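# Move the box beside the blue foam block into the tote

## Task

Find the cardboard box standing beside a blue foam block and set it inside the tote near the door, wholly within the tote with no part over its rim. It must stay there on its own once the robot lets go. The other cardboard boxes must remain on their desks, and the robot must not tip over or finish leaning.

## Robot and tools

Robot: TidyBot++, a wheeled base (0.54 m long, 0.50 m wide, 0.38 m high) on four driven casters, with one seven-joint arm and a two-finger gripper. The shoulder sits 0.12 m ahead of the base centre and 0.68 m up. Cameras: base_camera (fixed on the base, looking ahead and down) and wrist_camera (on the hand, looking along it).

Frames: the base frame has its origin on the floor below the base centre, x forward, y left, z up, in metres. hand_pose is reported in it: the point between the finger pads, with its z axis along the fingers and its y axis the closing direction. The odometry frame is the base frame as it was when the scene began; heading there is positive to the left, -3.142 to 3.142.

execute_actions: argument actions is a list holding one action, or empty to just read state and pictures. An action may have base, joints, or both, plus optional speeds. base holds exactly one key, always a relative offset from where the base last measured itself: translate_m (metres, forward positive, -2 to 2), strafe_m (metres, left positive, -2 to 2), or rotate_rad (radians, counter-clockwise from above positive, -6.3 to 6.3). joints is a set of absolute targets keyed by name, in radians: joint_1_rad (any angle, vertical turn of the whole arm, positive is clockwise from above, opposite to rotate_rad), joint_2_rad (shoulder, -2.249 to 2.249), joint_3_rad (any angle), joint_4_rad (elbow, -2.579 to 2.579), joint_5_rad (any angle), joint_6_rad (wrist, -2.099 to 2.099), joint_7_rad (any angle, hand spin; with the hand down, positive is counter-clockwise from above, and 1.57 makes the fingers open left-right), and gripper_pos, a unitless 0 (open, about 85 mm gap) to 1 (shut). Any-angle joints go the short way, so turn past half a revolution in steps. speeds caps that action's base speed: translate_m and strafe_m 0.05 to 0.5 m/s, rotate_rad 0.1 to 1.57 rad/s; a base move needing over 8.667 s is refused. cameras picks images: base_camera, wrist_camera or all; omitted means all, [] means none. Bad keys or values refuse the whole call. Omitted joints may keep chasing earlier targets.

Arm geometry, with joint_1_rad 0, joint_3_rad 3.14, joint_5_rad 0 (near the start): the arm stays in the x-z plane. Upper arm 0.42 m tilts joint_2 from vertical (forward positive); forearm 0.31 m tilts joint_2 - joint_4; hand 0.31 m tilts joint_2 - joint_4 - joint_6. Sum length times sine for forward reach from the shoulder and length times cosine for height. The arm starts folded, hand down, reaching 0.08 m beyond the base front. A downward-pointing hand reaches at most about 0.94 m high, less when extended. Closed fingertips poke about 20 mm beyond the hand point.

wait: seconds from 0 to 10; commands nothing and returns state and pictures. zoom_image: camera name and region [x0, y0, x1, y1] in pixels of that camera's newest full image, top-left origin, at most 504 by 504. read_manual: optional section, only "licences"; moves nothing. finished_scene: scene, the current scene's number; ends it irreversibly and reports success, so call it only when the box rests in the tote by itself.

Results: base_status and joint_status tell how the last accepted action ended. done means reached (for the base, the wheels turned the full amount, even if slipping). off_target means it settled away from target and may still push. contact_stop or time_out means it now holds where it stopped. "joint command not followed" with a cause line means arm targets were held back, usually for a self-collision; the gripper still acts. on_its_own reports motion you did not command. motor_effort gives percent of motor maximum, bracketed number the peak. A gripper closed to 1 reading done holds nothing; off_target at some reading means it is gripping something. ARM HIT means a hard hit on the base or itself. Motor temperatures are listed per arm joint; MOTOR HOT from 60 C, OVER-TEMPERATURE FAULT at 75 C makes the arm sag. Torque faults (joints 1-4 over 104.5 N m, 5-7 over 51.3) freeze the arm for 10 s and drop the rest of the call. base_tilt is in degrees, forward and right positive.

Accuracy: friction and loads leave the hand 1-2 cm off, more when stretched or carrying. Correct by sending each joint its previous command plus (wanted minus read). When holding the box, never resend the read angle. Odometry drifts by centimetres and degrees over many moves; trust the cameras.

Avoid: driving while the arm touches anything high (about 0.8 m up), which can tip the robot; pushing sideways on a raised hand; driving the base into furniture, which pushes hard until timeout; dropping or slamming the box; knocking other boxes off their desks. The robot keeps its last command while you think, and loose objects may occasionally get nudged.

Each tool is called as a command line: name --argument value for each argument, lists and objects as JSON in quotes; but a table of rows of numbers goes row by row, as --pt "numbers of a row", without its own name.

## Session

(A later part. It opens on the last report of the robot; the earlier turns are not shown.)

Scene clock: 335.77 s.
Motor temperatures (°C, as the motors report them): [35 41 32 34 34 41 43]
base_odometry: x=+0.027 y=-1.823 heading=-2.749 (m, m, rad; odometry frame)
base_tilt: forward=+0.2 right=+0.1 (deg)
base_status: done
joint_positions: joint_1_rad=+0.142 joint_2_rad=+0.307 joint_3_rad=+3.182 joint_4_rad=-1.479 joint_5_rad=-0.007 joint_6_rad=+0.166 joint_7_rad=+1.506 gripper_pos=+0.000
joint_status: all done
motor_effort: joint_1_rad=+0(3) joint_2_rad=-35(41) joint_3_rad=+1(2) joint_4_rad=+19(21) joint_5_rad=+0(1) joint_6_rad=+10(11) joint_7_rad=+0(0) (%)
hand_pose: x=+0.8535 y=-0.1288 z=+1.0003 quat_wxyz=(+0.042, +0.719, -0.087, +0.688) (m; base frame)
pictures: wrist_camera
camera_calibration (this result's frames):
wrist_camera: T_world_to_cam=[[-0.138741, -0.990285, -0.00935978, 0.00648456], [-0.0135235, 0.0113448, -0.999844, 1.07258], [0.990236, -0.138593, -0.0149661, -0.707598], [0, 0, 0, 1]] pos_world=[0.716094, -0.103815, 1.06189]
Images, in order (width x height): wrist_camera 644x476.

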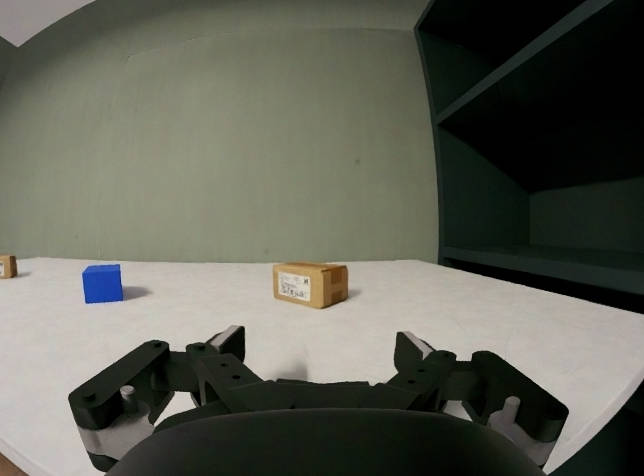

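execute_actions --actions '[{"base":{"translate_m":0.16},"joints":{"joint_1_rad":0.08,"gripper_pos":1},"speeds":{"translate_m":0.15}}]' --cameras '["wrist_camera"]'

Scene clock: 337.67 s.
Motor temperatures (°C, as the motors report them): [35 41 32 34 34 41 43]
base_odometry: x=-0.121 y=-1.884 heading=-2.748 (m, m, rad; odometry frame)
base_tilt: forward=+0.2 right=+0.1 (deg)
base_status: done
joint_positions: joint_1_rad=+0.094 joint_2_rad=+0.303 joint_3_rad=+3.180 joint_4_rad=-1.479 joint_5_rad=-0.007 joint_6_rad=+0.168 joint_7_rad=+1.506 gripper_pos=+0.999
joint_status: all done
motor_effort: joint_1_rad=+0(3) joint_2_rad=-36(38) joint_3_rad=+1(2) joint_4_rad=+19(20) joint_5_rad=+0(0) joint_6_rad=+10(11) joint_7_rad=+0(0) (%)
hand_pose: x=+0.8573 y=-0.0927 z=+1.0040 quat_wxyz=(+0.025, +0.719, -0.069, +0.691) (m; base frame)
pictures: wrist_camera
camera_calibration (this result's frames):
wrist_camera: T_world_to_cam=[[-0.0899953, -0.995893, -0.00986002, 0.00100128], [-0.00816509, 0.0106376, -0.99991, 1.07135], [0.995909, -0.0899067, -0.0090889, -0.712598], [0, 0, 0, 1]] pos_world=[0.718521, -0.0744668, 1.06479]
Images, in order (width x height): wrist_camera 644x476.

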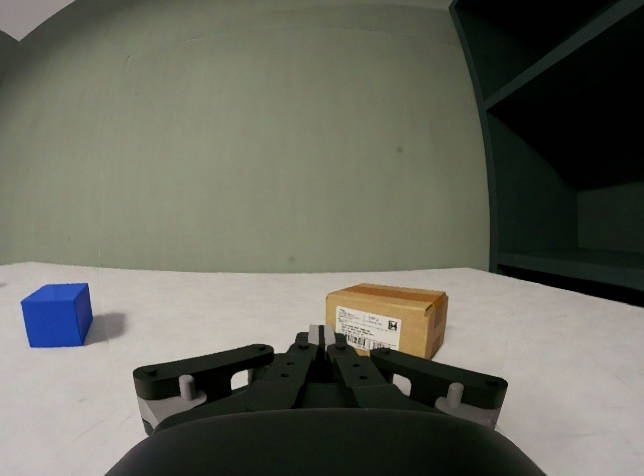

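execute_actions --actions '[{"joints":{"joint_1_rad":0.135}}]' --cameras '[]'

execute_actions --actions '[{"base":{"translate_m":0.13},"speeds":{"translate_m":0.08}}]' --cameras '["wrist_camera"]'

execute_actions --actions '[{"base":{"translate_m":-0.15},"joints":{"gripper_pos":0}}]' --cameras '["wrist_camera"]'

Scene clock: 338.67 s.
Motor temperatures (°C, as the motors report them): [35 41 32 34 34 41 43]
base_odometry: x=-0.121 y=-1.884 heading=-2.748 (m, m, rad; odometry frame)
base_tilt: forward=+0.2 right=+0.1 (deg)
base_status: not commanded
joint_positions: joint_1_rad=+0.121 joint_2_rad=+0.303 joint_3_rad=+3.180 joint_4_rad=-1.479 joint_5_rad=-0.007 joint_6_rad=+0.168 joint_7_rad=+1.506 gripper_pos=+0.999
joint_status: all done
motor_effort: joint_1_rad=+0(2) joint_2_rad=-36(36) joint_3_rad=+1(2) joint_4_rad=+19(19) joint_5_rad=+0(0) joint_6_rad=+10(10) joint_7_rad=-1(0) (%)
hand_pose: x=+0.8547 y=-0.1120 z=+1.0040 quat_wxyz=(+0.035, +0.718, -0.079, +0.691) (m; base frame)
pictures: none
No camera images: the call's "cameras" was empty. Leave "cameras" out to get every camera's image.

Scene clock: 340.77 s.
Motor temperatures (°C, as the motors report them): [35 41 32 34 34 41 43]
base_odometry: x=-0.241 y=-1.934 heading=-2.747 (m, m, rad; odometry frame)
base_tilt: forward=+0.2 right=+0.1 (deg)
base_status: done
joint_positions: joint_1_rad=+0.121 joint_2_rad=+0.301 joint_3_rad=+3.180 joint_4_rad=-1.480 joint_5_rad=-0.007 joint_6_rad=+0.168 joint_7_rad=+1.506 gripper_pos=+0.999
joint_status: not commanded
motor_effort: joint_1_rad=+0(2) joint_2_rad=-36(38) joint_3_rad=+1(1) joint_4_rad=+20(20) joint_5_rad=+0(0) joint_6_rad=+10(11) joint_7_rad=-1(1) (%)
hand_pose: x=+0.8542 y=-0.1121 z=+1.0051 quat_wxyz=(+0.035, +0.717, -0.079, +0.691) (m; base frame)
pictures: wrist_camera
camera_calibration (this result's frames):
wrist_camera: T_world_to_cam=[[-0.116202, -0.993177, -0.00983919, 0.00410258], [-0.00629743, 0.0106428, -0.999924, 1.07103], [0.993206, -0.116131, -0.00749118, -0.713403], [0, 0, 0, 1]] pos_world=[0.715777, -0.0901725, 1.06565]
Images, in order (width x height): wrist_camera 644x476.

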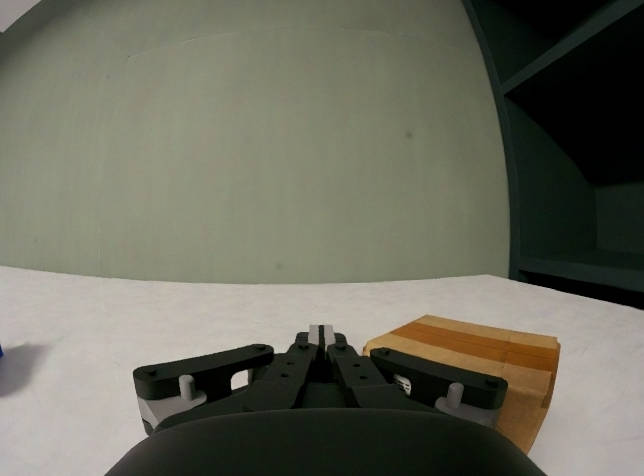

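Scene clock: 342.13 s.
Motor temperatures (°C, as the motors report them): [35 41 32 34 34 41 43]
base_odometry: x=-0.103 y=-1.877 heading=-2.746 (m, m, rad; odometry frame)
base_tilt: forward=+0.2 right=+0.1 (deg)
base_status: done
joint_positions: joint_1_rad=+0.123 joint_2_rad=+0.296 joint_3_rad=+3.180 joint_4_rad=-1.480 joint_5_rad=-0.007 joint_6_rad=+0.169 joint_7_rad=+1.506 gripper_pos=+0.000
joint_status: all done
motor_effort: joint_1_rad=+0(4) joint_2_rad=-36(40) joint_3_rad=+1(2) joint_4_rad=+19(20) joint_5_rad=+0(1) joint_6_rad=+10(11) joint_7_rad=+0(0) (%)
hand_pose: x=+0.8524 y=-0.1136 z=+1.0085 quat_wxyz=(+0.035, +0.715, -0.079, +0.693) (m; base frame)
pictures: wrist_camera
camera_calibration (this result's frames):
wrist_camera: T_world_to_cam=[[-0.118456, -0.992911, -0.00979027, 0.00432677], [-0.00119419, 0.0100021, -0.999949, 1.07002], [0.992959, -0.118438, -0.00237054, -0.716973], [0, 0, 0, 1]] pos_world=[0.713715, -0.0913233, 1.0683]
Images, in order (width x height): wrist_camera 644x476.

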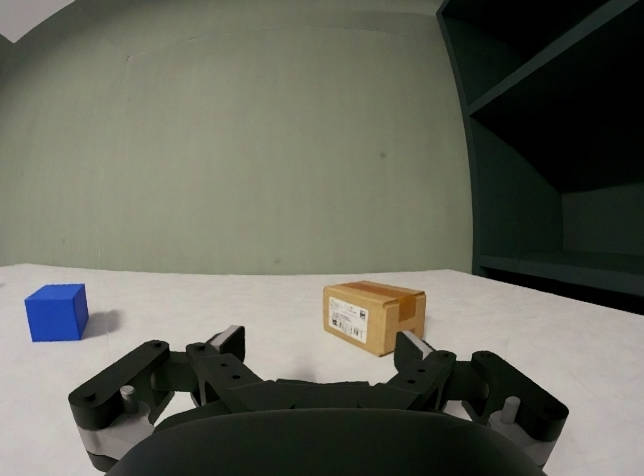

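execute_actions --actions '[{"joints":{"joint_1_rad":0.17,"gripper_pos":1}}]' --cameras '["wrist_camera"]'

execute_actions --actions '[{"base":{"translate_m":0.14},"speeds":{"translate_m":0.07}}]' --cameras '["wrist_camera"]'

execute_actions --actions '[{"base":{"translate_m":-0.15},"joints":{"gripper_pos":0}}]' --cameras '["wrist_camera"]'

Scene clock: 343.53 s.
Motor temperatures (°C, as the motors report them): [35 41 32 34 34 41 43]
base_odometry: x=-0.103 y=-1.877 heading=-2.746 (m, m, rad; odometry frame)
base_tilt: forward=+0.2 right=+0.1 (deg)
base_status: not commanded
joint_positions: joint_1_rad=+0.152 joint_2_rad=+0.296 joint_3_rad=+3.180 joint_4_rad=-1.480 joint_5_rad=-0.007 joint_6_rad=+0.169 joint_7_rad=+1.506 gripper_pos=+0.999
joint_status: all done
motor_effort: joint_1_rad=+0(2) joint_2_rad=-35(36) joint_3_rad=+1(2) joint_4_rad=+19(19) joint_5_rad=+0(0) joint_6_rad=+10(10) joint_7_rad=+0(1) (%)
hand_pose: x=+0.8487 y=-0.1350 z=+1.0085 quat_wxyz=(+0.046, +0.714, -0.090, +0.693) (m; base frame)
pictures: wrist_camera
camera_calibration (this result's frames):
wrist_camera: T_world_to_cam=[[-0.147472, -0.989018, -0.0097513, 0.00775311], [-0.000906792, 0.00999429, -0.99995, 1.06998], [0.989066, -0.147456, -0.00237071, -0.716511], [0, 0, 0, 1]] pos_world=[0.71079, -0.108679, 1.0683]
Images, in order (width x height): wrist_camera 644x476.

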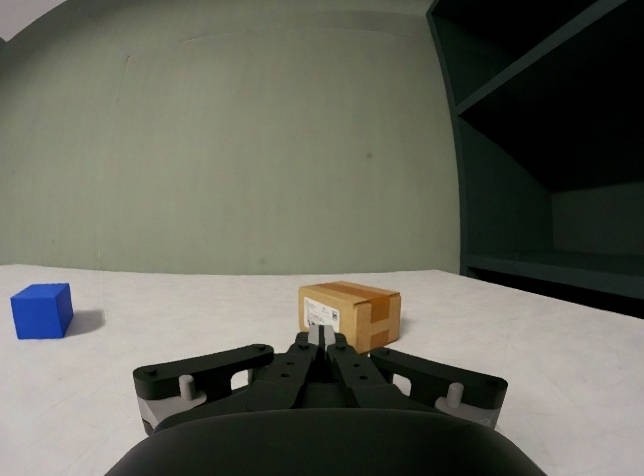

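Scene clock: 346.00 s.
Motor temperatures (°C, as the motors report them): [35 41 32 34 34 41 43]
base_odometry: x=-0.232 y=-1.931 heading=-2.745 (m, m, rad; odometry frame)
base_tilt: forward=+0.2 right=+0.1 (deg)
base_status: done
joint_positions: joint_1_rad=+0.152 joint_2_rad=+0.298 joint_3_rad=+3.180 joint_4_rad=-1.480 joint_5_rad=-0.007 joint_6_rad=+0.169 joint_7_rad=+1.506 gripper_pos=+0.999
joint_status: not commanded
motor_effort: joint_1_rad=+0(2) joint_2_rad=-36(38) joint_3_rad=+1(1) joint_4_rad=+20(20) joint_5_rad=+0(0) joint_6_rad=+10(11) joint_7_rad=+0(0) (%)
hand_pose: x=+0.8491 y=-0.1352 z=+1.0075 quat_wxyz=(+0.046, +0.715, -0.090, +0.692) (m; base frame)
pictures: wrist_camera
camera_calibration (this result's frames):
wrist_camera: T_world_to_cam=[[-0.147694, -0.988985, -0.00975227, 0.00777806], [-0.00209728, 0.0101736, -0.999946, 1.07006], [0.989031, -0.147666, -0.00357676, -0.715716], [0, 0, 0, 1]] pos_world=[0.711259, -0.108881, 1.06752]
Images, in order (width x height): wrist_camera 644x476.

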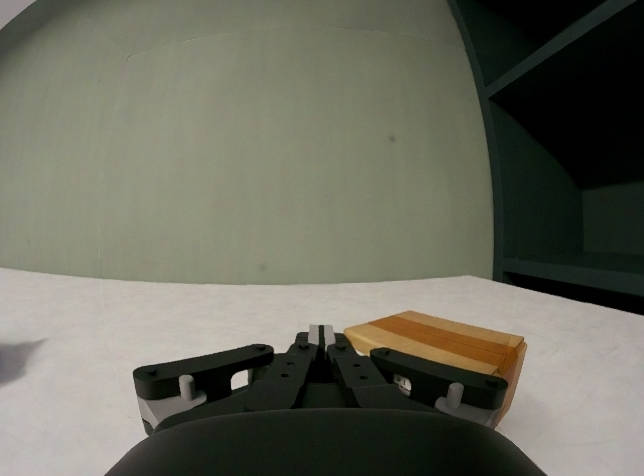

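Scene clock: 347.40 s.
Motor temperatures (°C, as the motors report them): [35 41 32 34 34 41 43]
base_odometry: x=-0.093 y=-1.873 heading=-2.744 (m, m, rad; odometry frame)
base_tilt: forward=+0.2 right=+0.0 (deg)
base_status: done
joint_positions: joint_1_rad=+0.156 joint_2_rad=+0.297 joint_3_rad=+3.180 joint_4_rad=-1.481 joint_5_rad=-0.007 joint_6_rad=+0.170 joint_7_rad=+1.506 gripper_pos=+0.000
joint_status: all done
motor_effort: joint_1_rad=+0(7) joint_2_rad=-36(39) joint_3_rad=+1(4) joint_4_rad=+19(21) joint_5_rad=+0(1) joint_6_rad=+10(11) joint_7_rad=+0(0) (%)
hand_pose: x=+0.8484 y=-0.1382 z=+1.0078 quat_wxyz=(+0.047, +0.714, -0.091, +0.692) (m; base frame)
pictures: wrist_camera
camera_calibration (this result's frames):
wrist_camera: T_world_to_cam=[[-0.151745, -0.988371, -0.00975706, 0.00825733], [-0.00136316, 0.0100806, -0.999948, 1.06975], [0.988419, -0.151724, -0.002877, -0.716184], [0, 0, 0, 1]] pos_world=[0.710601, -0.111285, 1.06771]
Images, in order (width x height): wrist_camera 644x476.

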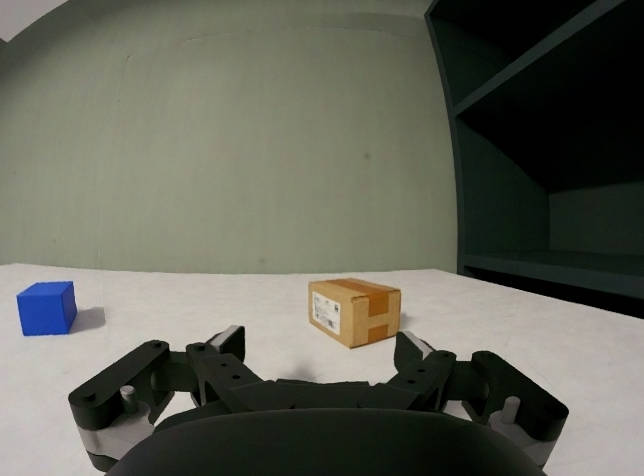

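execute_actions --actions '[{"base":{"strafe_m":-0.3},"joints":{"joint_1_rad":-0.14},"speeds":{"strafe_m":0.2}}]'

Scene clock: 349.90 s.
Motor temperatures (°C, as the motors report them): [35 41 32 34 34 41 43]
base_odometry: x=-0.209 y=-1.596 heading=-2.744 (m, m, rad; odometry frame)
base_tilt: forward=+0.2 right=+0.1 (deg)
base_status: done
joint_positions: joint_1_rad=-0.132 joint_2_rad=+0.297 joint_3_rad=+3.178 joint_4_rad=-1.481 joint_5_rad=-0.007 joint_6_rad=+0.170 joint_7_rad=+1.506 gripper_pos=+0.000
joint_status: all done
motor_effort: joint_1_rad=-1(3) joint_2_rad=-35(36) joint_3_rad=+0(4) joint_4_rad=+19(20) joint_5_rad=+0(0) joint_6_rad=+10(11) joint_7_rad=+0(0) (%)
hand_pose: x=+0.8574 y=+0.0763 z=+1.0079 quat_wxyz=(-0.054, +0.720, +0.013, +0.692) (m; base frame)
pictures: base_camera, wrist_camera
camera_calibration (this result's frames):
wrist_camera: T_world_to_cam=[[0.137682, -0.990421, -0.0105142, -0.0256714], [-0.00413347, 0.0100407, -0.999941, 1.07], [0.990468, 0.137717, -0.00271146, -0.716563], [0, 0, 0, 1]] pos_world=[0.71769, 0.0625142, 1.06772]
Images, in order (width x height): base_camera 644x364, wrist_camera 644x476.

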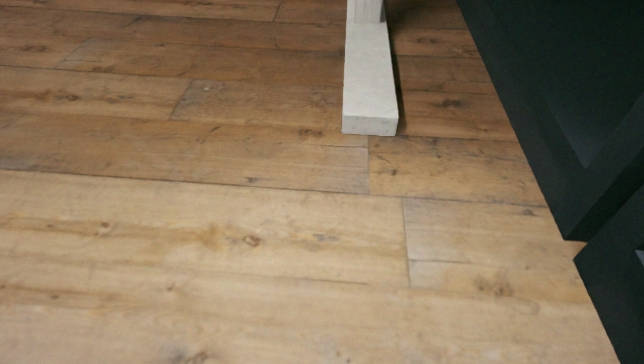

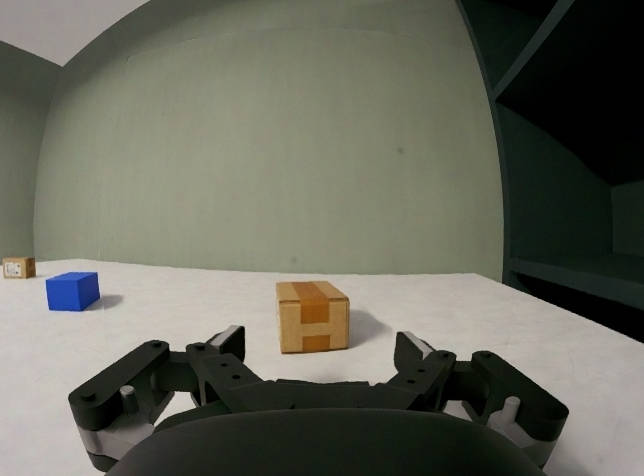

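execute_actions --actions '[{"base":{"strafe_m":0.024},"speeds":{"strafe_m":0.05}}]' --cameras '[]'

execute_actions --actions '[{"base":{"translate_m":0.15},"speeds":{"translate_m":0.1}}]' --cameras '["wrist_camera"]'

execute_actions --actions '[{"joints":{"gripper_pos":1}}]' --cameras '["wrist_camera"]'

Scene clock: 351.17 s.
Motor temperatures (°C, as the motors report them): [35 41 32 34 34 41 43]
base_odometry: x=-0.200 y=-1.618 heading=-2.744 (m, m, rad; odometry frame)
base_tilt: forward=+0.2 right=+0.1 (deg)
base_status: done
joint_positions: joint_1_rad=-0.132 joint_2_rad=+0.297 joint_3_rad=+3.179 joint_4_rad=-1.481 joint_5_rad=-0.007 joint_6_rad=+0.170 joint_7_rad=+1.506 gripper_pos=+0.000
joint_status: not commanded
motor_effort: joint_1_rad=+1(4) joint_2_rad=-36(37) joint_3_rad=+1(3) joint_4_rad=+19(20) joint_5_rad=+0(0) joint_6_rad=+11(11) joint_7_rad=+0(0) (%)
hand_pose: x=+0.8574 y=+0.0763 z=+1.0079 quat_wxyz=(-0.054, +0.720, +0.013, +0.692) (m; base frame)
pictures: none
No camera images: the call's "cameras" was empty. Leave "cameras" out to get every camera's image.

Scene clock: 353.23 s.
Motor temperatures (°C, as the motors report them): [35 41 32 34 34 41 43]
base_odometry: x=-0.339 y=-1.676 heading=-2.745 (m, m, rad; odometry frame)
base_tilt: forward=+0.2 right=+0.1 (deg)
base_status: done
joint_positions: joint_1_rad=-0.132 joint_2_rad=+0.299 joint_3_rad=+3.179 joint_4_rad=-1.481 joint_5_rad=-0.007 joint_6_rad=+0.171 joint_7_rad=+1.506 gripper_pos=+0.000
joint_status: not commanded
motor_effort: joint_1_rad=+0(1) joint_2_rad=-36(38) joint_3_rad=+1(0) joint_4_rad=+19(20) joint_5_rad=+0(0) joint_6_rad=+10(10) joint_7_rad=+0(0) (%)
hand_pose: x=+0.8580 y=+0.0764 z=+1.0064 quat_wxyz=(-0.054, +0.720, +0.013, +0.691) (m; base frame)
pictures: wrist_camera
camera_calibration (this result's frames):
wrist_camera: T_world_to_cam=[[0.137624, -0.990431, -0.0103216, -0.0257993], [-0.00579719, 0.00961513, -0.999937, 1.07002], [0.990468, 0.137675, -0.00441844, -0.71543], [0, 0, 0, 1]] pos_world=[0.718364, 0.062656, 1.06653]
Images, in order (width x height): wrist_camera 644x476.

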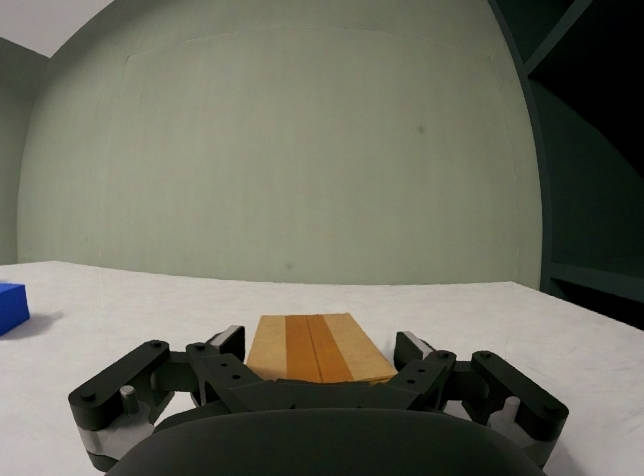

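Scene clock: 354.33 s.
Motor temperatures (°C, as the motors report them): [35 41 32 34 34 41 43]
base_odometry: x=-0.339 y=-1.676 heading=-2.745 (m, m, rad; odometry frame)
base_tilt: forward=+0.2 right=+0.1 (deg)
base_status: not commanded
joint_positions: joint_1_rad=-0.132 joint_2_rad=+0.299 joint_3_rad=+3.179 joint_4_rad=-1.481 joint_5_rad=-0.007 joint_6_rad=+0.171 joint_7_rad=+1.506 gripper_pos=+0.348
joint_status: gripper_pos off_target (ended at +0.348, target +1.000)
motor_effort: joint_1_rad=+0(1) joint_2_rad=-35(36) joint_3_rad=+1(1) joint_4_rad=+19(20) joint_5_rad=+0(0) joint_6_rad=+10(10) joint_7_rad=+0(0) (%)
hand_pose: x=+0.8580 y=+0.0764 z=+1.0064 quat_wxyz=(-0.054, +0.720, +0.013, +0.691) (m; base frame)
pictures: wrist_camera
camera_calibration (this result's frames):
wrist_camera: T_world_to_cam=[[0.137625, -0.990431, -0.0103197, -0.0258016], [-0.00575203, 0.00961947, -0.999937, 1.07], [0.990468, 0.137675, -0.00437311, -0.715476], [0, 0, 0, 1]] pos_world=[0.718361, 0.0626558, 1.06653]
Images, in order (width x height): wrist_camera 644x476.

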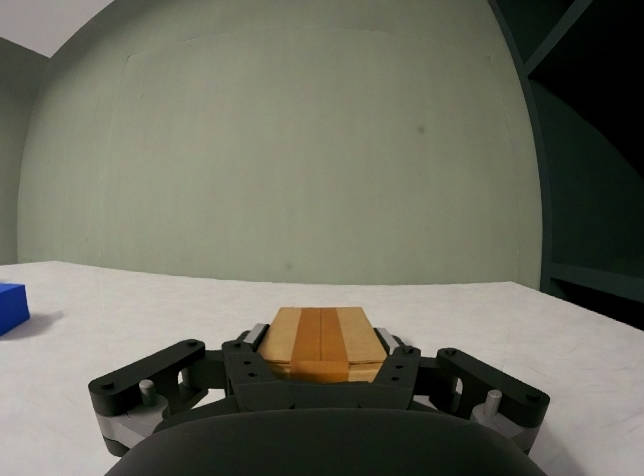

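Grasped. Lift, retreat.

execute_actions --actions '[{"joints":{"joint_2_rad":0.1,"joint_4_rad":-1.4,"joint_6_rad":0.0}}]' --cameras '[]'

execute_actions --actions '[{"base":{"translate_m":-0.5},"joints":{"joint_1_rad":0}}]' --cameras '[]'

execute_actions --actions '[{"base":{"rotate_rad":2.9},"joints":{"joint_2_rad":-0.2,"joint_4_rad":-2.0,"joint_6_rad":-0.4}}]'

Scene clock: 356.13 s.
Motor temperatures (°C, as the motors report them): [35 41 32 34 34 41 43]
base_odometry: x=-0.339 y=-1.676 heading=-2.745 (m, m, rad; odometry frame)
base_tilt: forward=+0.2 right=+0.1 (deg)
base_status: not commanded
joint_positions: joint_1_rad=-0.132 joint_2_rad=+0.102 joint_3_rad=+3.179 joint_4_rad=-1.418 joint_5_rad=-0.007 joint_6_rad=+0.026 joint_7_rad=+1.506 gripper_pos=+0.348
joint_status: all done
motor_effort: joint_1_rad=+0(0) joint_2_rad=-29(42) joint_3_rad=+0(1) joint_4_rad=+21(22) joint_5_rad=+0(0) joint_6_rad=+11(12) joint_7_rad=+0(0) (%)
hand_pose: x=+0.7831 y=+0.0666 z=+1.1405 quat_wxyz=(-0.060, +0.679, +0.010, +0.731) (m; base frame)
pictures: none
No camera images: the call's "cameras" was empty. Leave "cameras" out to get every camera's image.

Scene clock: 360.63 s.
Motor temperatures (°C, as the motors report them): [35 41 32 34 34 41 43]
base_odometry: x=-0.031 y=-1.547 heading=-2.736 (m, m, rad; odometry frame)
base_tilt: forward=+0.2 right=+0.0 (deg)
base_status: translate_m time_out (by the wheels' count: -0.334 of -0.500)
joint_positions: joint_1_rad=-0.006 joint_2_rad=+0.104 joint_3_rad=+3.176 joint_4_rad=-1.409 joint_5_rad=-0.007 joint_6_rad=+0.013 joint_7_rad=+1.506 gripper_pos=+0.348
joint_status: all done
motor_effort: joint_1_rad=+0(14) joint_2_rad=-31(47) joint_3_rad=+1(12) joint_4_rad=+21(31) joint_5_rad=+1(0) joint_6_rad=+12(17) joint_7_rad=+0(0) (%)
hand_pose: x=+0.7872 y=-0.0161 z=+1.1405 quat_wxyz=(-0.014, +0.681, -0.033, +0.732) (m; base frame)
pictures: none
No camera images: the call's "cameras" was empty. Leave "cameras" out to get every camera's image.

not run: a stop came earlier in this reply.

Hit the cabinet behind. Move forward a bit and strafe left.

execute_actions --actions '[{"base":{"translate_m":0.06}}]' --cameras '[]'

execute_actions --actions '[{"base":{"strafe_m":0.3},"joints":{"joint_2_rad":-0.2,"joint_4_rad":-2.0,"joint_6_rad":-0.4}}]' --cameras '[]'

execute_actions --actions '[{"base":{"rotate_rad":2.74}}]'

Scene clock: 363.23 s.
Motor temperatures (°C, as the motors report them): [35 41 32 34 34 41 43]
base_odometry: x=-0.086 y=-1.571 heading=-2.738 (m, m, rad; odometry frame)
base_tilt: forward=+0.2 right=+0.1 (deg)
base_status: translate_m time_out (by the wheels' count: +0.060 of +0.060)
joint_positions: joint_1_rad=-0.006 joint_2_rad=+0.112 joint_3_rad=+3.176 joint_4_rad=-1.409 joint_5_rad=-0.007 joint_6_rad=+0.013 joint_7_rad=+1.506 gripper_pos=+0.348
joint_status: not commanded
motor_effort: joint_1_rad=+1(3) joint_2_rad=-29(34) joint_3_rad=+1(2) joint_4_rad=+21(22) joint_5_rad=+0(0) joint_6_rad=+11(12) joint_7_rad=+0(1) (%)
hand_pose: x=+0.7909 y=-0.0162 z=+1.1349 quat_wxyz=(-0.014, +0.684, -0.033, +0.729) (m; base frame)
pictures: none
No camera images: the call's "cameras" was empty. Leave "cameras" out to get every camera's image.

not run: a stop came earlier in this reply.

not run: a stop came earlier in this reply.

execute_actions --actions '[{"base":{"strafe_m":0.3},"joints":{"joint_2_rad":-0.2,"joint_4_rad":-2.0,"joint_6_rad":-0.4}}]' --cameras '[]'

execute_actions --actions '[{"base":{"rotate_rad":2.74}}]'

Scene clock: 365.43 s.
Motor temperatures (°C, as the motors report them): [35 41 32 34 34 41 43]
base_odometry: x=+0.032 y=-1.848 heading=-2.738 (m, m, rad; odometry frame)
base_tilt: forward=+0.2 right=+0.0 (deg)
base_status: done
joint_positions: joint_1_rad=-0.004 joint_2_rad=-0.181 joint_3_rad=+3.175 joint_4_rad=-1.993 joint_5_rad=-0.006 joint_6_rad=-0.379 joint_7_rad=+1.506 gripper_pos=+0.348
joint_status: all done
motor_effort: joint_1_rad=+0(5) joint_2_rad=-16(31) joint_3_rad=+1(5) joint_4_rad=+19(22) joint_5_rad=+1(3) joint_6_rad=+9(11) joint_7_rad=+0(2) (%)
hand_pose: x=+0.6022 y=-0.0128 z=+0.8400 quat_wxyz=(-0.013, +0.888, -0.045, +0.458) (m; base frame)
pictures: none
No camera images: the call's "cameras" was empty. Leave "cameras" out to get every camera's image.

Scene clock: 368.47 s.
Motor temperatures (°C, as the motors report them): [35 41 32 34 34 41 43]
base_odometry: x=+0.032 y=-1.848 heading=+0.001 (m, m, rad; odometry frame)
base_tilt: forward=+0.2 right=+0.1 (deg)
base_status: done
joint_positions: joint_1_rad=-0.004 joint_2_rad=-0.181 joint_3_rad=+3.177 joint_4_rad=-1.993 joint_5_rad=-0.006 joint_6_rad=-0.379 joint_7_rad=+1.506 gripper_pos=+0.348
joint_status: not commanded
motor_effort: joint_1_rad=+0(2) joint_2_rad=-16(18) joint_3_rad=+0(2) joint_4_rad=+20(20) joint_5_rad=+0(0) joint_6_rad=+9(9) joint_7_rad=+0(1) (%)
hand_pose: x=+0.6021 y=-0.0136 z=+0.8401 quat_wxyz=(-0.013, +0.888, -0.046, +0.458) (m; base frame)
pictures: base_camera, wrist_camera
camera_calibration (this result's frames):
wrist_camera: T_world_to_cam=[[-0.0042927, -0.998839, -0.047977, 0.0355484], [-0.551616, 0.042383, -0.83302, 1.09198], [0.834087, 0.022889, -0.551158, 0.101574], [0, 0, 0, 1]] pos_world=[0.517787, -0.0130993, 0.967334]
Images, in order (width x height): base_camera 644x364, wrist_camera 644x476.

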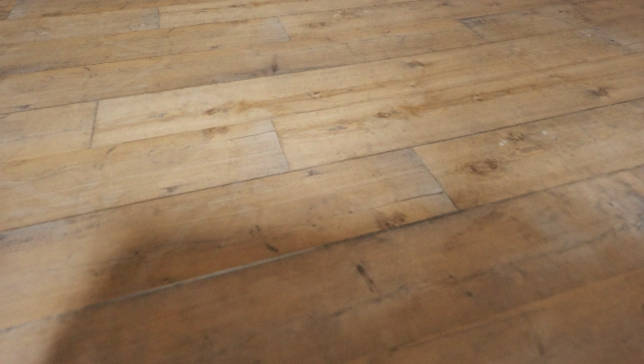

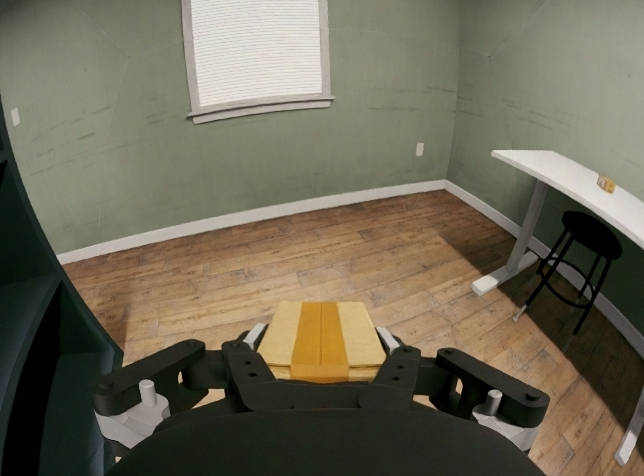

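execute_actions --actions '[{"base":{"translate_m":1.15}}]' --cameras '[]'

execute_actions --actions '[{"base":{"rotate_rad":1.45}}]'

Scene clock: 372.27 s.
Motor temperatures (°C, as the motors report them): [35 41 32 34 34 41 43]
base_odometry: x=+1.182 y=-1.845 heading=+0.001 (m, m, rad; odometry frame)
base_tilt: forward=+0.2 right=+0.1 (deg)
base_status: done
joint_positions: joint_1_rad=-0.004 joint_2_rad=-0.190 joint_3_rad=+3.177 joint_4_rad=-1.993 joint_5_rad=-0.006 joint_6_rad=-0.379 joint_7_rad=+1.506 gripper_pos=+0.348
joint_status: not commanded
motor_effort: joint_1_rad=+0(0) joint_2_rad=-16(19) joint_3_rad=+1(2) joint_4_rad=+19(20) joint_5_rad=+0(0) joint_6_rad=+9(10) joint_7_rad=+0(0) (%)
hand_pose: x=+0.6008 y=-0.0136 z=+0.8441 quat_wxyz=(-0.013, +0.886, -0.046, +0.461) (m; base frame)
pictures: none
No camera images: the call's "cameras" was empty. Leave "cameras" out to get every camera's image.

Scene clock: 374.47 s.
Motor temperatures (°C, as the motors report them): [35 41 32 34 34 41 43]
base_odometry: x=+1.182 y=-1.845 heading=+1.450 (m, m, rad; odometry frame)
base_tilt: forward=+0.2 right=+0.1 (deg)
base_status: done
joint_positions: joint_1_rad=-0.004 joint_2_rad=-0.190 joint_3_rad=+3.174 joint_4_rad=-1.993 joint_5_rad=-0.006 joint_6_rad=-0.379 joint_7_rad=+1.506 gripper_pos=+0.348
joint_status: not commanded
motor_effort: joint_1_rad=+0(2) joint_2_rad=-16(18) joint_3_rad=+1(3) joint_4_rad=+20(19) joint_5_rad=+1(1) joint_6_rad=+9(10) joint_7_rad=-1(0) (%)
hand_pose: x=+0.6008 y=-0.0123 z=+0.8441 quat_wxyz=(-0.014, +0.886, -0.044, +0.461) (m; base frame)
pictures: base_camera, wrist_camera
camera_calibration (this result's frames):
wrist_camera: T_world_to_cam=[[-0.00129747, -0.998868, -0.0475527, 0.0349053], [-0.544922, 0.0405786, -0.837504, 1.09422], [0.838486, 0.0248259, -0.544358, 0.0965111], [0, 0, 0, 1]] pos_world=[0.515388, -0.0119322, 0.970613]
Images, in order (width x height): base_camera 644x364, wrist_camera 644x476.

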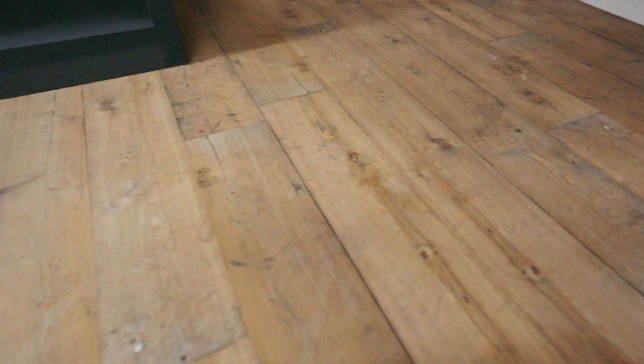

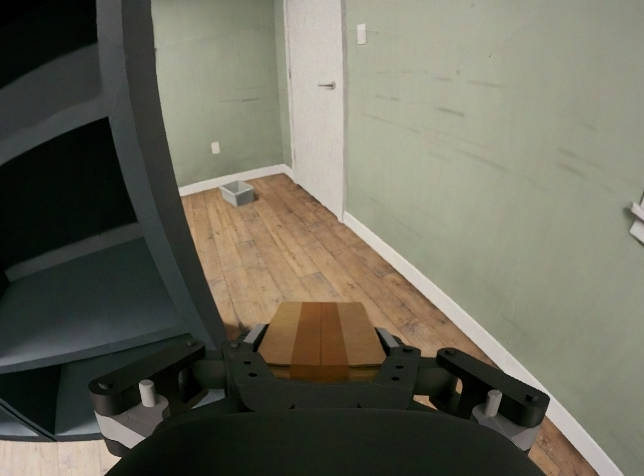

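execute_actions --actions '[{"base":{"strafe_m":-0.15}}]' --cameras '[]'

execute_actions --actions '[{"base":{"rotate_rad":0.3}}]' --cameras '[]'

execute_actions --actions '[{"base":{"translate_m":1.5}}]'

Scene clock: 376.17 s.
Motor temperatures (°C, as the motors report them): [35 41 32 34 34 41 43]
base_odometry: x=+1.331 y=-1.863 heading=+1.451 (m, m, rad; odometry frame)
base_tilt: forward=+0.2 right=+0.1 (deg)
base_status: done
joint_positions: joint_1_rad=-0.004 joint_2_rad=-0.190 joint_3_rad=+3.179 joint_4_rad=-1.993 joint_5_rad=-0.006 joint_6_rad=-0.379 joint_7_rad=+1.506 gripper_pos=+0.348
joint_status: not commanded
motor_effort: joint_1_rad=+0(2) joint_2_rad=-16(17) joint_3_rad=+1(4) joint_4_rad=+19(20) joint_5_rad=+0(0) joint_6_rad=+9(9) joint_7_rad=-1(1) (%)
hand_pose: x=+0.6008 y=-0.0148 z=+0.8441 quat_wxyz=(-0.013, +0.886, -0.047, +0.461) (m; base frame)
pictures: none
No camera images: the call's "cameras" was empty. Leave "cameras" out to get every camera's image.

Scene clock: 377.33 s.
Motor temperatures (°C, as the motors report them): [35 41 32 34 34 41 43]
base_odometry: x=+1.331 y=-1.863 heading=+1.751 (m, m, rad; odometry frame)
base_tilt: forward=+0.2 right=+0.1 (deg)
base_status: done
joint_positions: joint_1_rad=-0.004 joint_2_rad=-0.190 joint_3_rad=+3.175 joint_4_rad=-1.993 joint_5_rad=-0.006 joint_6_rad=-0.379 joint_7_rad=+1.506 gripper_pos=+0.348
joint_status: not commanded
motor_effort: joint_1_rad=+0(2) joint_2_rad=-16(17) joint_3_rad=+0(2) joint_4_rad=+19(20) joint_5_rad=+0(0) joint_6_rad=+9(9) joint_7_rad=+0(0) (%)
hand_pose: x=+0.6008 y=-0.0129 z=+0.8441 quat_wxyz=(-0.013, +0.886, -0.045, +0.461) (m; base frame)
pictures: none
No camera images: the call's "cameras" was empty. Leave "cameras" out to get every camera's image.

Scene clock: 384.83 s.
Motor temperatures (°C, as the motors report them): [35 41 32 34 34 41 43]
TORQUE WARNING: joint_2_rad reached its warning level (56.7 N m).
base_odometry: x=+1.207 y=-1.184 heading=+1.738 (m, m, rad; odometry frame)
base_tilt: forward=+0.2 right=+0.1 (deg)
base_status: translate_m time_out (by the wheels' count: +0.690 of +1.500)
joint_positions: joint_1_rad=-0.002 joint_2_rad=-0.190 joint_3_rad=+3.178 joint_4_rad=-1.999 joint_5_rad=-0.005 joint_6_rad=-0.382 joint_7_rad=+1.506 gripper_pos=+0.349
joint_status: not commanded
motor_effort: joint_1_rad=+0(6) joint_2_rad=-15(43) joint_3_rad=+2(6) joint_4_rad=+19(25) joint_5_rad=+0(1) joint_6_rad=+9(12) joint_7_rad=+0(1) (%)
hand_pose: x=+0.5987 y=-0.0155 z=+0.8401 quat_wxyz=(-0.012, +0.888, -0.047, +0.458) (m; base frame)
pictures: base_camera, wrist_camera
camera_calibration (this result's frames):
wrist_camera: T_world_to_cam=[[-0.00773778, -0.998835, -0.0476233, 0.0354509], [-0.552112, 0.043975, -0.83261, 1.09011], [0.833734, 0.0198508, -0.551809, 0.105209], [0, 0, 0, 1]] pos_world=[0.514421, -0.0146165, 0.967381]
Images, in order (width x height): base_camera 644x364, wrist_camera 644x476.

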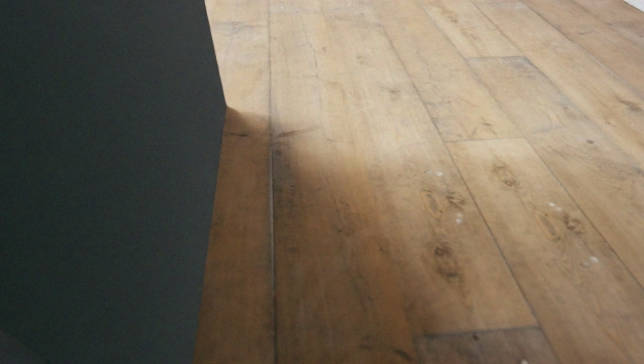

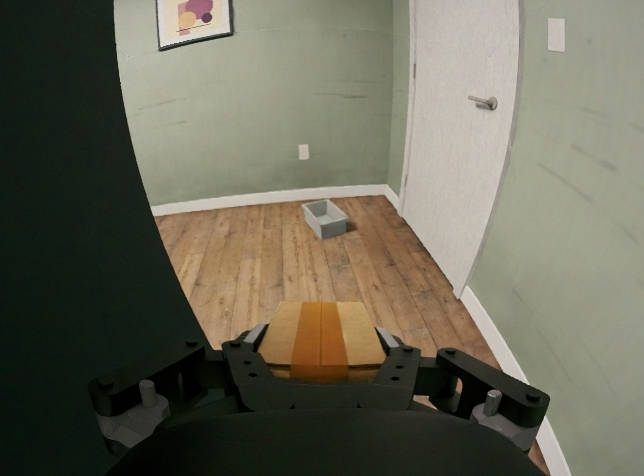

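Clipped the cabinet corner. Back off, strafe right.

execute_actions --actions '[{"base":{"translate_m":-0.08}}]' --cameras '[]'

execute_actions --actions '[{"base":{"strafe_m":-0.2}}]' --cameras '[]'

execute_actions --actions '[{"base":{"translate_m":0.9}}]'

Scene clock: 386.07 s.
Motor temperatures (°C, as the motors report them): [35 41 32 34 34 41 43]
base_odometry: x=+1.220 y=-1.263 heading=+1.739 (m, m, rad; odometry frame)
base_tilt: forward=+0.2 right=+0.0 (deg)
base_status: done
joint_positions: joint_1_rad=-0.002 joint_2_rad=-0.196 joint_3_rad=+3.178 joint_4_rad=-1.999 joint_5_rad=-0.005 joint_6_rad=-0.382 joint_7_rad=+1.506 gripper_pos=+0.349
joint_status: not commanded
motor_effort: joint_1_rad=+0(1) joint_2_rad=-16(19) joint_3_rad=+1(0) joint_4_rad=+20(20) joint_5_rad=+0(0) joint_6_rad=+9(10) joint_7_rad=-1(0) (%)
hand_pose: x=+0.5977 y=-0.0155 z=+0.8430 quat_wxyz=(-0.012, +0.886, -0.047, +0.460) (m; base frame)
pictures: none
No camera images: the call's "cameras" was empty. Leave "cameras" out to get every camera's image.

Scene clock: 387.70 s.
Motor temperatures (°C, as the motors report them): [35 41 32 34 34 41 43]
base_odometry: x=+1.418 y=-1.230 heading=+1.739 (m, m, rad; odometry frame)
base_tilt: forward=+0.2 right=+0.1 (deg)
base_status: done
joint_positions: joint_1_rad=-0.002 joint_2_rad=-0.196 joint_3_rad=+3.181 joint_4_rad=-1.999 joint_5_rad=-0.005 joint_6_rad=-0.382 joint_7_rad=+1.506 gripper_pos=+0.349
joint_status: not commanded
motor_effort: joint_1_rad=+0(3) joint_2_rad=-16(18) joint_3_rad=+1(4) joint_4_rad=+20(20) joint_5_rad=+0(1) joint_6_rad=+9(10) joint_7_rad=-1(1) (%)
hand_pose: x=+0.5977 y=-0.0166 z=+0.8430 quat_wxyz=(-0.012, +0.886, -0.048, +0.460) (m; base frame)
pictures: none
No camera images: the call's "cameras" was empty. Leave "cameras" out to get every camera's image.

Scene clock: 390.80 s.
Motor temperatures (°C, as the motors report them): [35 41 32 34 34 41 43]
base_odometry: x=+1.268 y=-0.342 heading=+1.738 (m, m, rad; odometry frame)
base_tilt: forward=+0.2 right=+0.1 (deg)
base_status: done
joint_positions: joint_1_rad=-0.002 joint_2_rad=-0.195 joint_3_rad=+3.181 joint_4_rad=-1.999 joint_5_rad=-0.005 joint_6_rad=-0.382 joint_7_rad=+1.506 gripper_pos=+0.349
joint_status: not commanded
motor_effort: joint_1_rad=+0(0) joint_2_rad=-15(19) joint_3_rad=+0(1) joint_4_rad=+20(20) joint_5_rad=+0(0) joint_6_rad=+9(10) joint_7_rad=+0(1) (%)
hand_pose: x=+0.5979 y=-0.0166 z=+0.8424 quat_wxyz=(-0.012, +0.887, -0.048, +0.460) (m; base frame)
pictures: base_camera, wrist_camera
camera_calibration (this result's frames):
wrist_camera: T_world_to_cam=[[-0.00968649, -0.998796, -0.0481009, 0.0360098], [-0.548032, 0.045538, -0.835217, 1.09142], [0.836401, 0.0182705, -0.547813, 0.102171], [0, 0, 0, 1]] pos_world=[0.513027, -0.0156015, 0.969277]
Images, in order (width x height): base_camera 644x364, wrist_camera 644x476.

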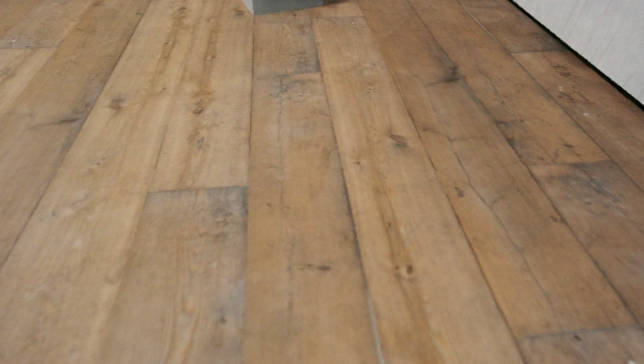

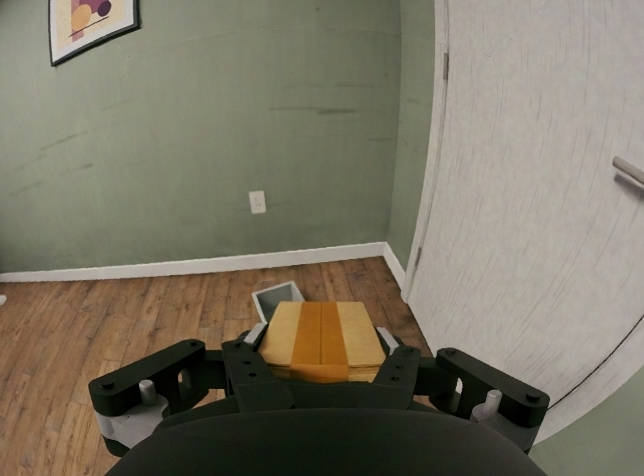

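execute_actions --actions '[{"base":{"translate_m":0.5}}]'

Scene clock: 393.20 s.
Motor temperatures (°C, as the motors report them): [35 40 32 34 34 41 43]
base_odometry: x=+1.185 y=+0.151 heading=+1.738 (m, m, rad; odometry frame)
base_tilt: forward=+0.2 right=+0.1 (deg)
base_status: done
joint_positions: joint_1_rad=-0.002 joint_2_rad=-0.190 joint_3_rad=+3.181 joint_4_rad=-1.999 joint_5_rad=-0.005 joint_6_rad=-0.382 joint_7_rad=+1.506 gripper_pos=+0.349
joint_status: not commanded
motor_effort: joint_1_rad=+0(1) joint_2_rad=-15(20) joint_3_rad=+0(1) joint_4_rad=+19(20) joint_5_rad=+0(0) joint_6_rad=+9(10) joint_7_rad=+0(0) (%)
hand_pose: x=+0.5986 y=-0.0166 z=+0.8402 quat_wxyz=(-0.012, +0.888, -0.048, +0.458) (m; base frame)
pictures: base_camera, wrist_camera
camera_calibration (this result's frames):
wrist_camera: T_world_to_cam=[[-0.00990758, -0.998796, -0.0480462, 0.0359988], [-0.551866, 0.04553, -0.832689, 1.09015], [0.833874, 0.0182651, -0.551652, 0.10509], [0, 0, 0, 1]] pos_world=[0.514344, -0.0155988, 0.967462]
Images, in order (width x height): base_camera 644x364, wrist_camera 644x476.

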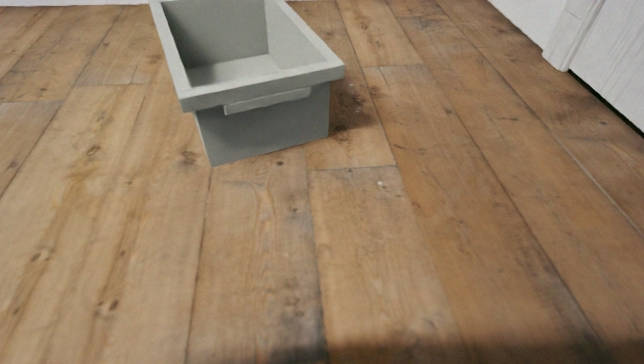

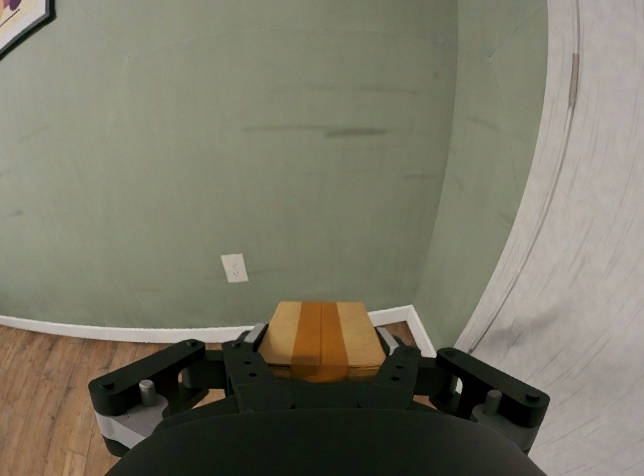

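execute_actions --actions '[{"base":{"translate_m":0.1},"joints":{"joint_1_rad":-0.19,"joint_2_rad":1.4,"joint_4_rad":-1.07,"joint_6_rad":-0.67}}]'

Scene clock: 396.30 s.
Motor temperatures (°C, as the motors report them): [35 41 32 34 34 41 43]
base_odometry: x=+1.168 y=+0.250 heading=+1.738 (m, m, rad; odometry frame)
base_tilt: forward=+0.2 right=+0.1 (deg)
base_status: done
joint_positions: joint_1_rad=-0.165 joint_2_rad=+1.403 joint_3_rad=+3.181 joint_4_rad=-1.097 joint_5_rad=-0.005 joint_6_rad=-0.636 joint_7_rad=+1.506 gripper_pos=+0.349
joint_status: all done
motor_effort: joint_1_rad=+0(1) joint_2_rad=-51(54) joint_3_rad=+1(0) joint_4_rad=+8(20) joint_5_rad=+0(1) joint_6_rad=+0(9) joint_7_rad=+0(0) (%)
hand_pose: x=+0.7191 y=+0.0793 z=+0.1891 quat_wxyz=(+0.017, +0.999, +0.045, +0.005) (m; base frame)
pictures: base_camera, wrist_camera
camera_calibration (this result's frames):
wrist_camera: T_world_to_cam=[[0.141302, -0.989935, -0.00785851, -0.0154205], [-0.989198, -0.140875, -0.0405157, 0.789612], [0.0390009, 0.0134986, -0.999148, 0.300305], [0, 0, 0, 1]] pos_world=[0.771549, 0.0919176, 0.331919]
Images, in order (width x height): base_camera 644x364, wrist_camera 644x476.

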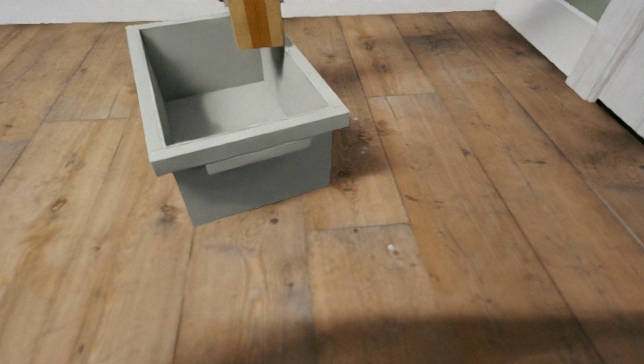

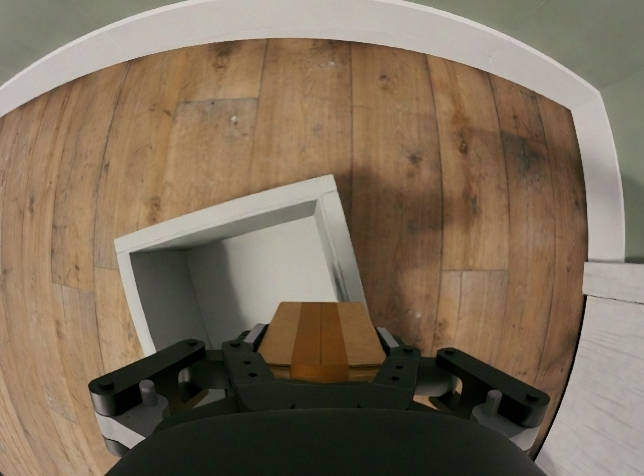

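execute_actions --actions '[{"base":{"strafe_m":0.065}}]' --cameras '[]'

execute_actions --actions '[{"base":{"translate_m":-0.04}}]'

Scene clock: 397.53 s.
Motor temperatures (°C, as the motors report them): [35 41 32 34 34 41 43]
base_odometry: x=+1.104 y=+0.239 heading=+1.738 (m, m, rad; odometry frame)
base_tilt: forward=+0.2 right=+0.1 (deg)
base_status: done
joint_positions: joint_1_rad=-0.189 joint_2_rad=+1.403 joint_3_rad=+3.180 joint_4_rad=-1.095 joint_5_rad=-0.005 joint_6_rad=-0.637 joint_7_rad=+1.506 gripper_pos=+0.349
joint_status: not commanded
motor_effort: joint_1_rad=+0(4) joint_2_rad=-51(52) joint_3_rad=+1(3) joint_4_rad=+9(9) joint_5_rad=+0(1) joint_6_rad=+1(0) joint_7_rad=+0(0) (%)
hand_pose: x=+0.7178 y=+0.0939 z=+0.1895 quat_wxyz=(+0.017, +0.998, +0.057, +0.006) (m; base frame)
pictures: none
No camera images: the call's "cameras" was empty. Leave "cameras" out to get every camera's image.

Scene clock: 398.43 s.
Motor temperatures (°C, as the motors report them): [35 41 32 34 34 41 43]
base_odometry: x=+1.110 y=+0.200 heading=+1.738 (m, m, rad; odometry frame)
base_tilt: forward=+0.2 right=+0.1 (deg)
base_status: done
joint_positions: joint_1_rad=-0.189 joint_2_rad=+1.403 joint_3_rad=+3.180 joint_4_rad=-1.090 joint_5_rad=-0.005 joint_6_rad=-0.640 joint_7_rad=+1.506 gripper_pos=+0.349
joint_status: not commanded
motor_effort: joint_1_rad=+0(2) joint_2_rad=-52(53) joint_3_rad=+0(1) joint_4_rad=+9(10) joint_5_rad=+1(1) joint_6_rad=+0(0) joint_7_rad=+0(0) (%)
hand_pose: x=+0.7195 y=+0.0942 z=+0.1901 quat_wxyz=(+0.017, +0.998, +0.057, +0.007) (m; base frame)
pictures: base_camera, wrist_camera
camera_calibration (this result's frames):
wrist_camera: T_world_to_cam=[[0.164692, -0.986306, -0.0087306, -0.0176301], [-0.985483, -0.164172, -0.0432515, 0.792123], [0.0412259, 0.015727, -0.999026, 0.299264], [0, 0, 0, 1]] pos_world=[0.77119, 0.107949, 0.333079]
Images, in order (width x height): base_camera 644x364, wrist_camera 644x476.

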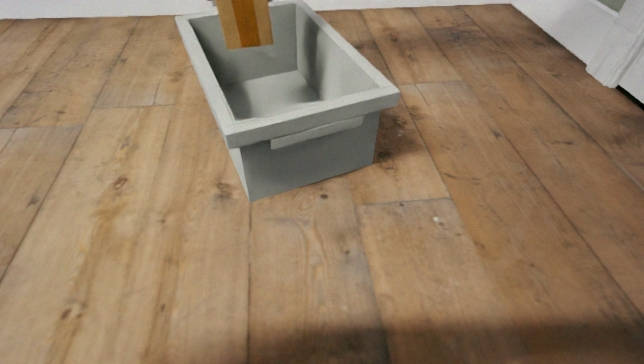

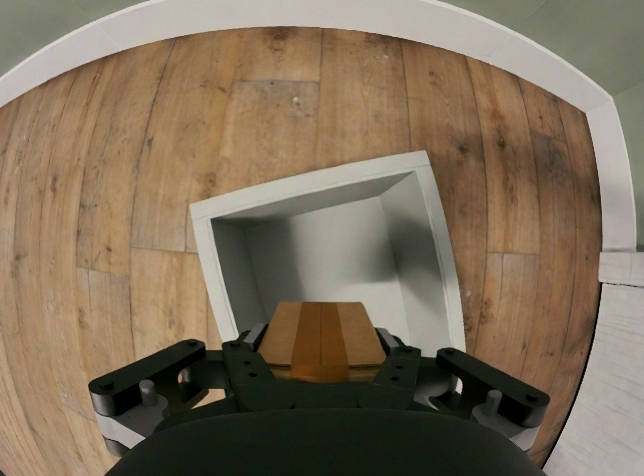

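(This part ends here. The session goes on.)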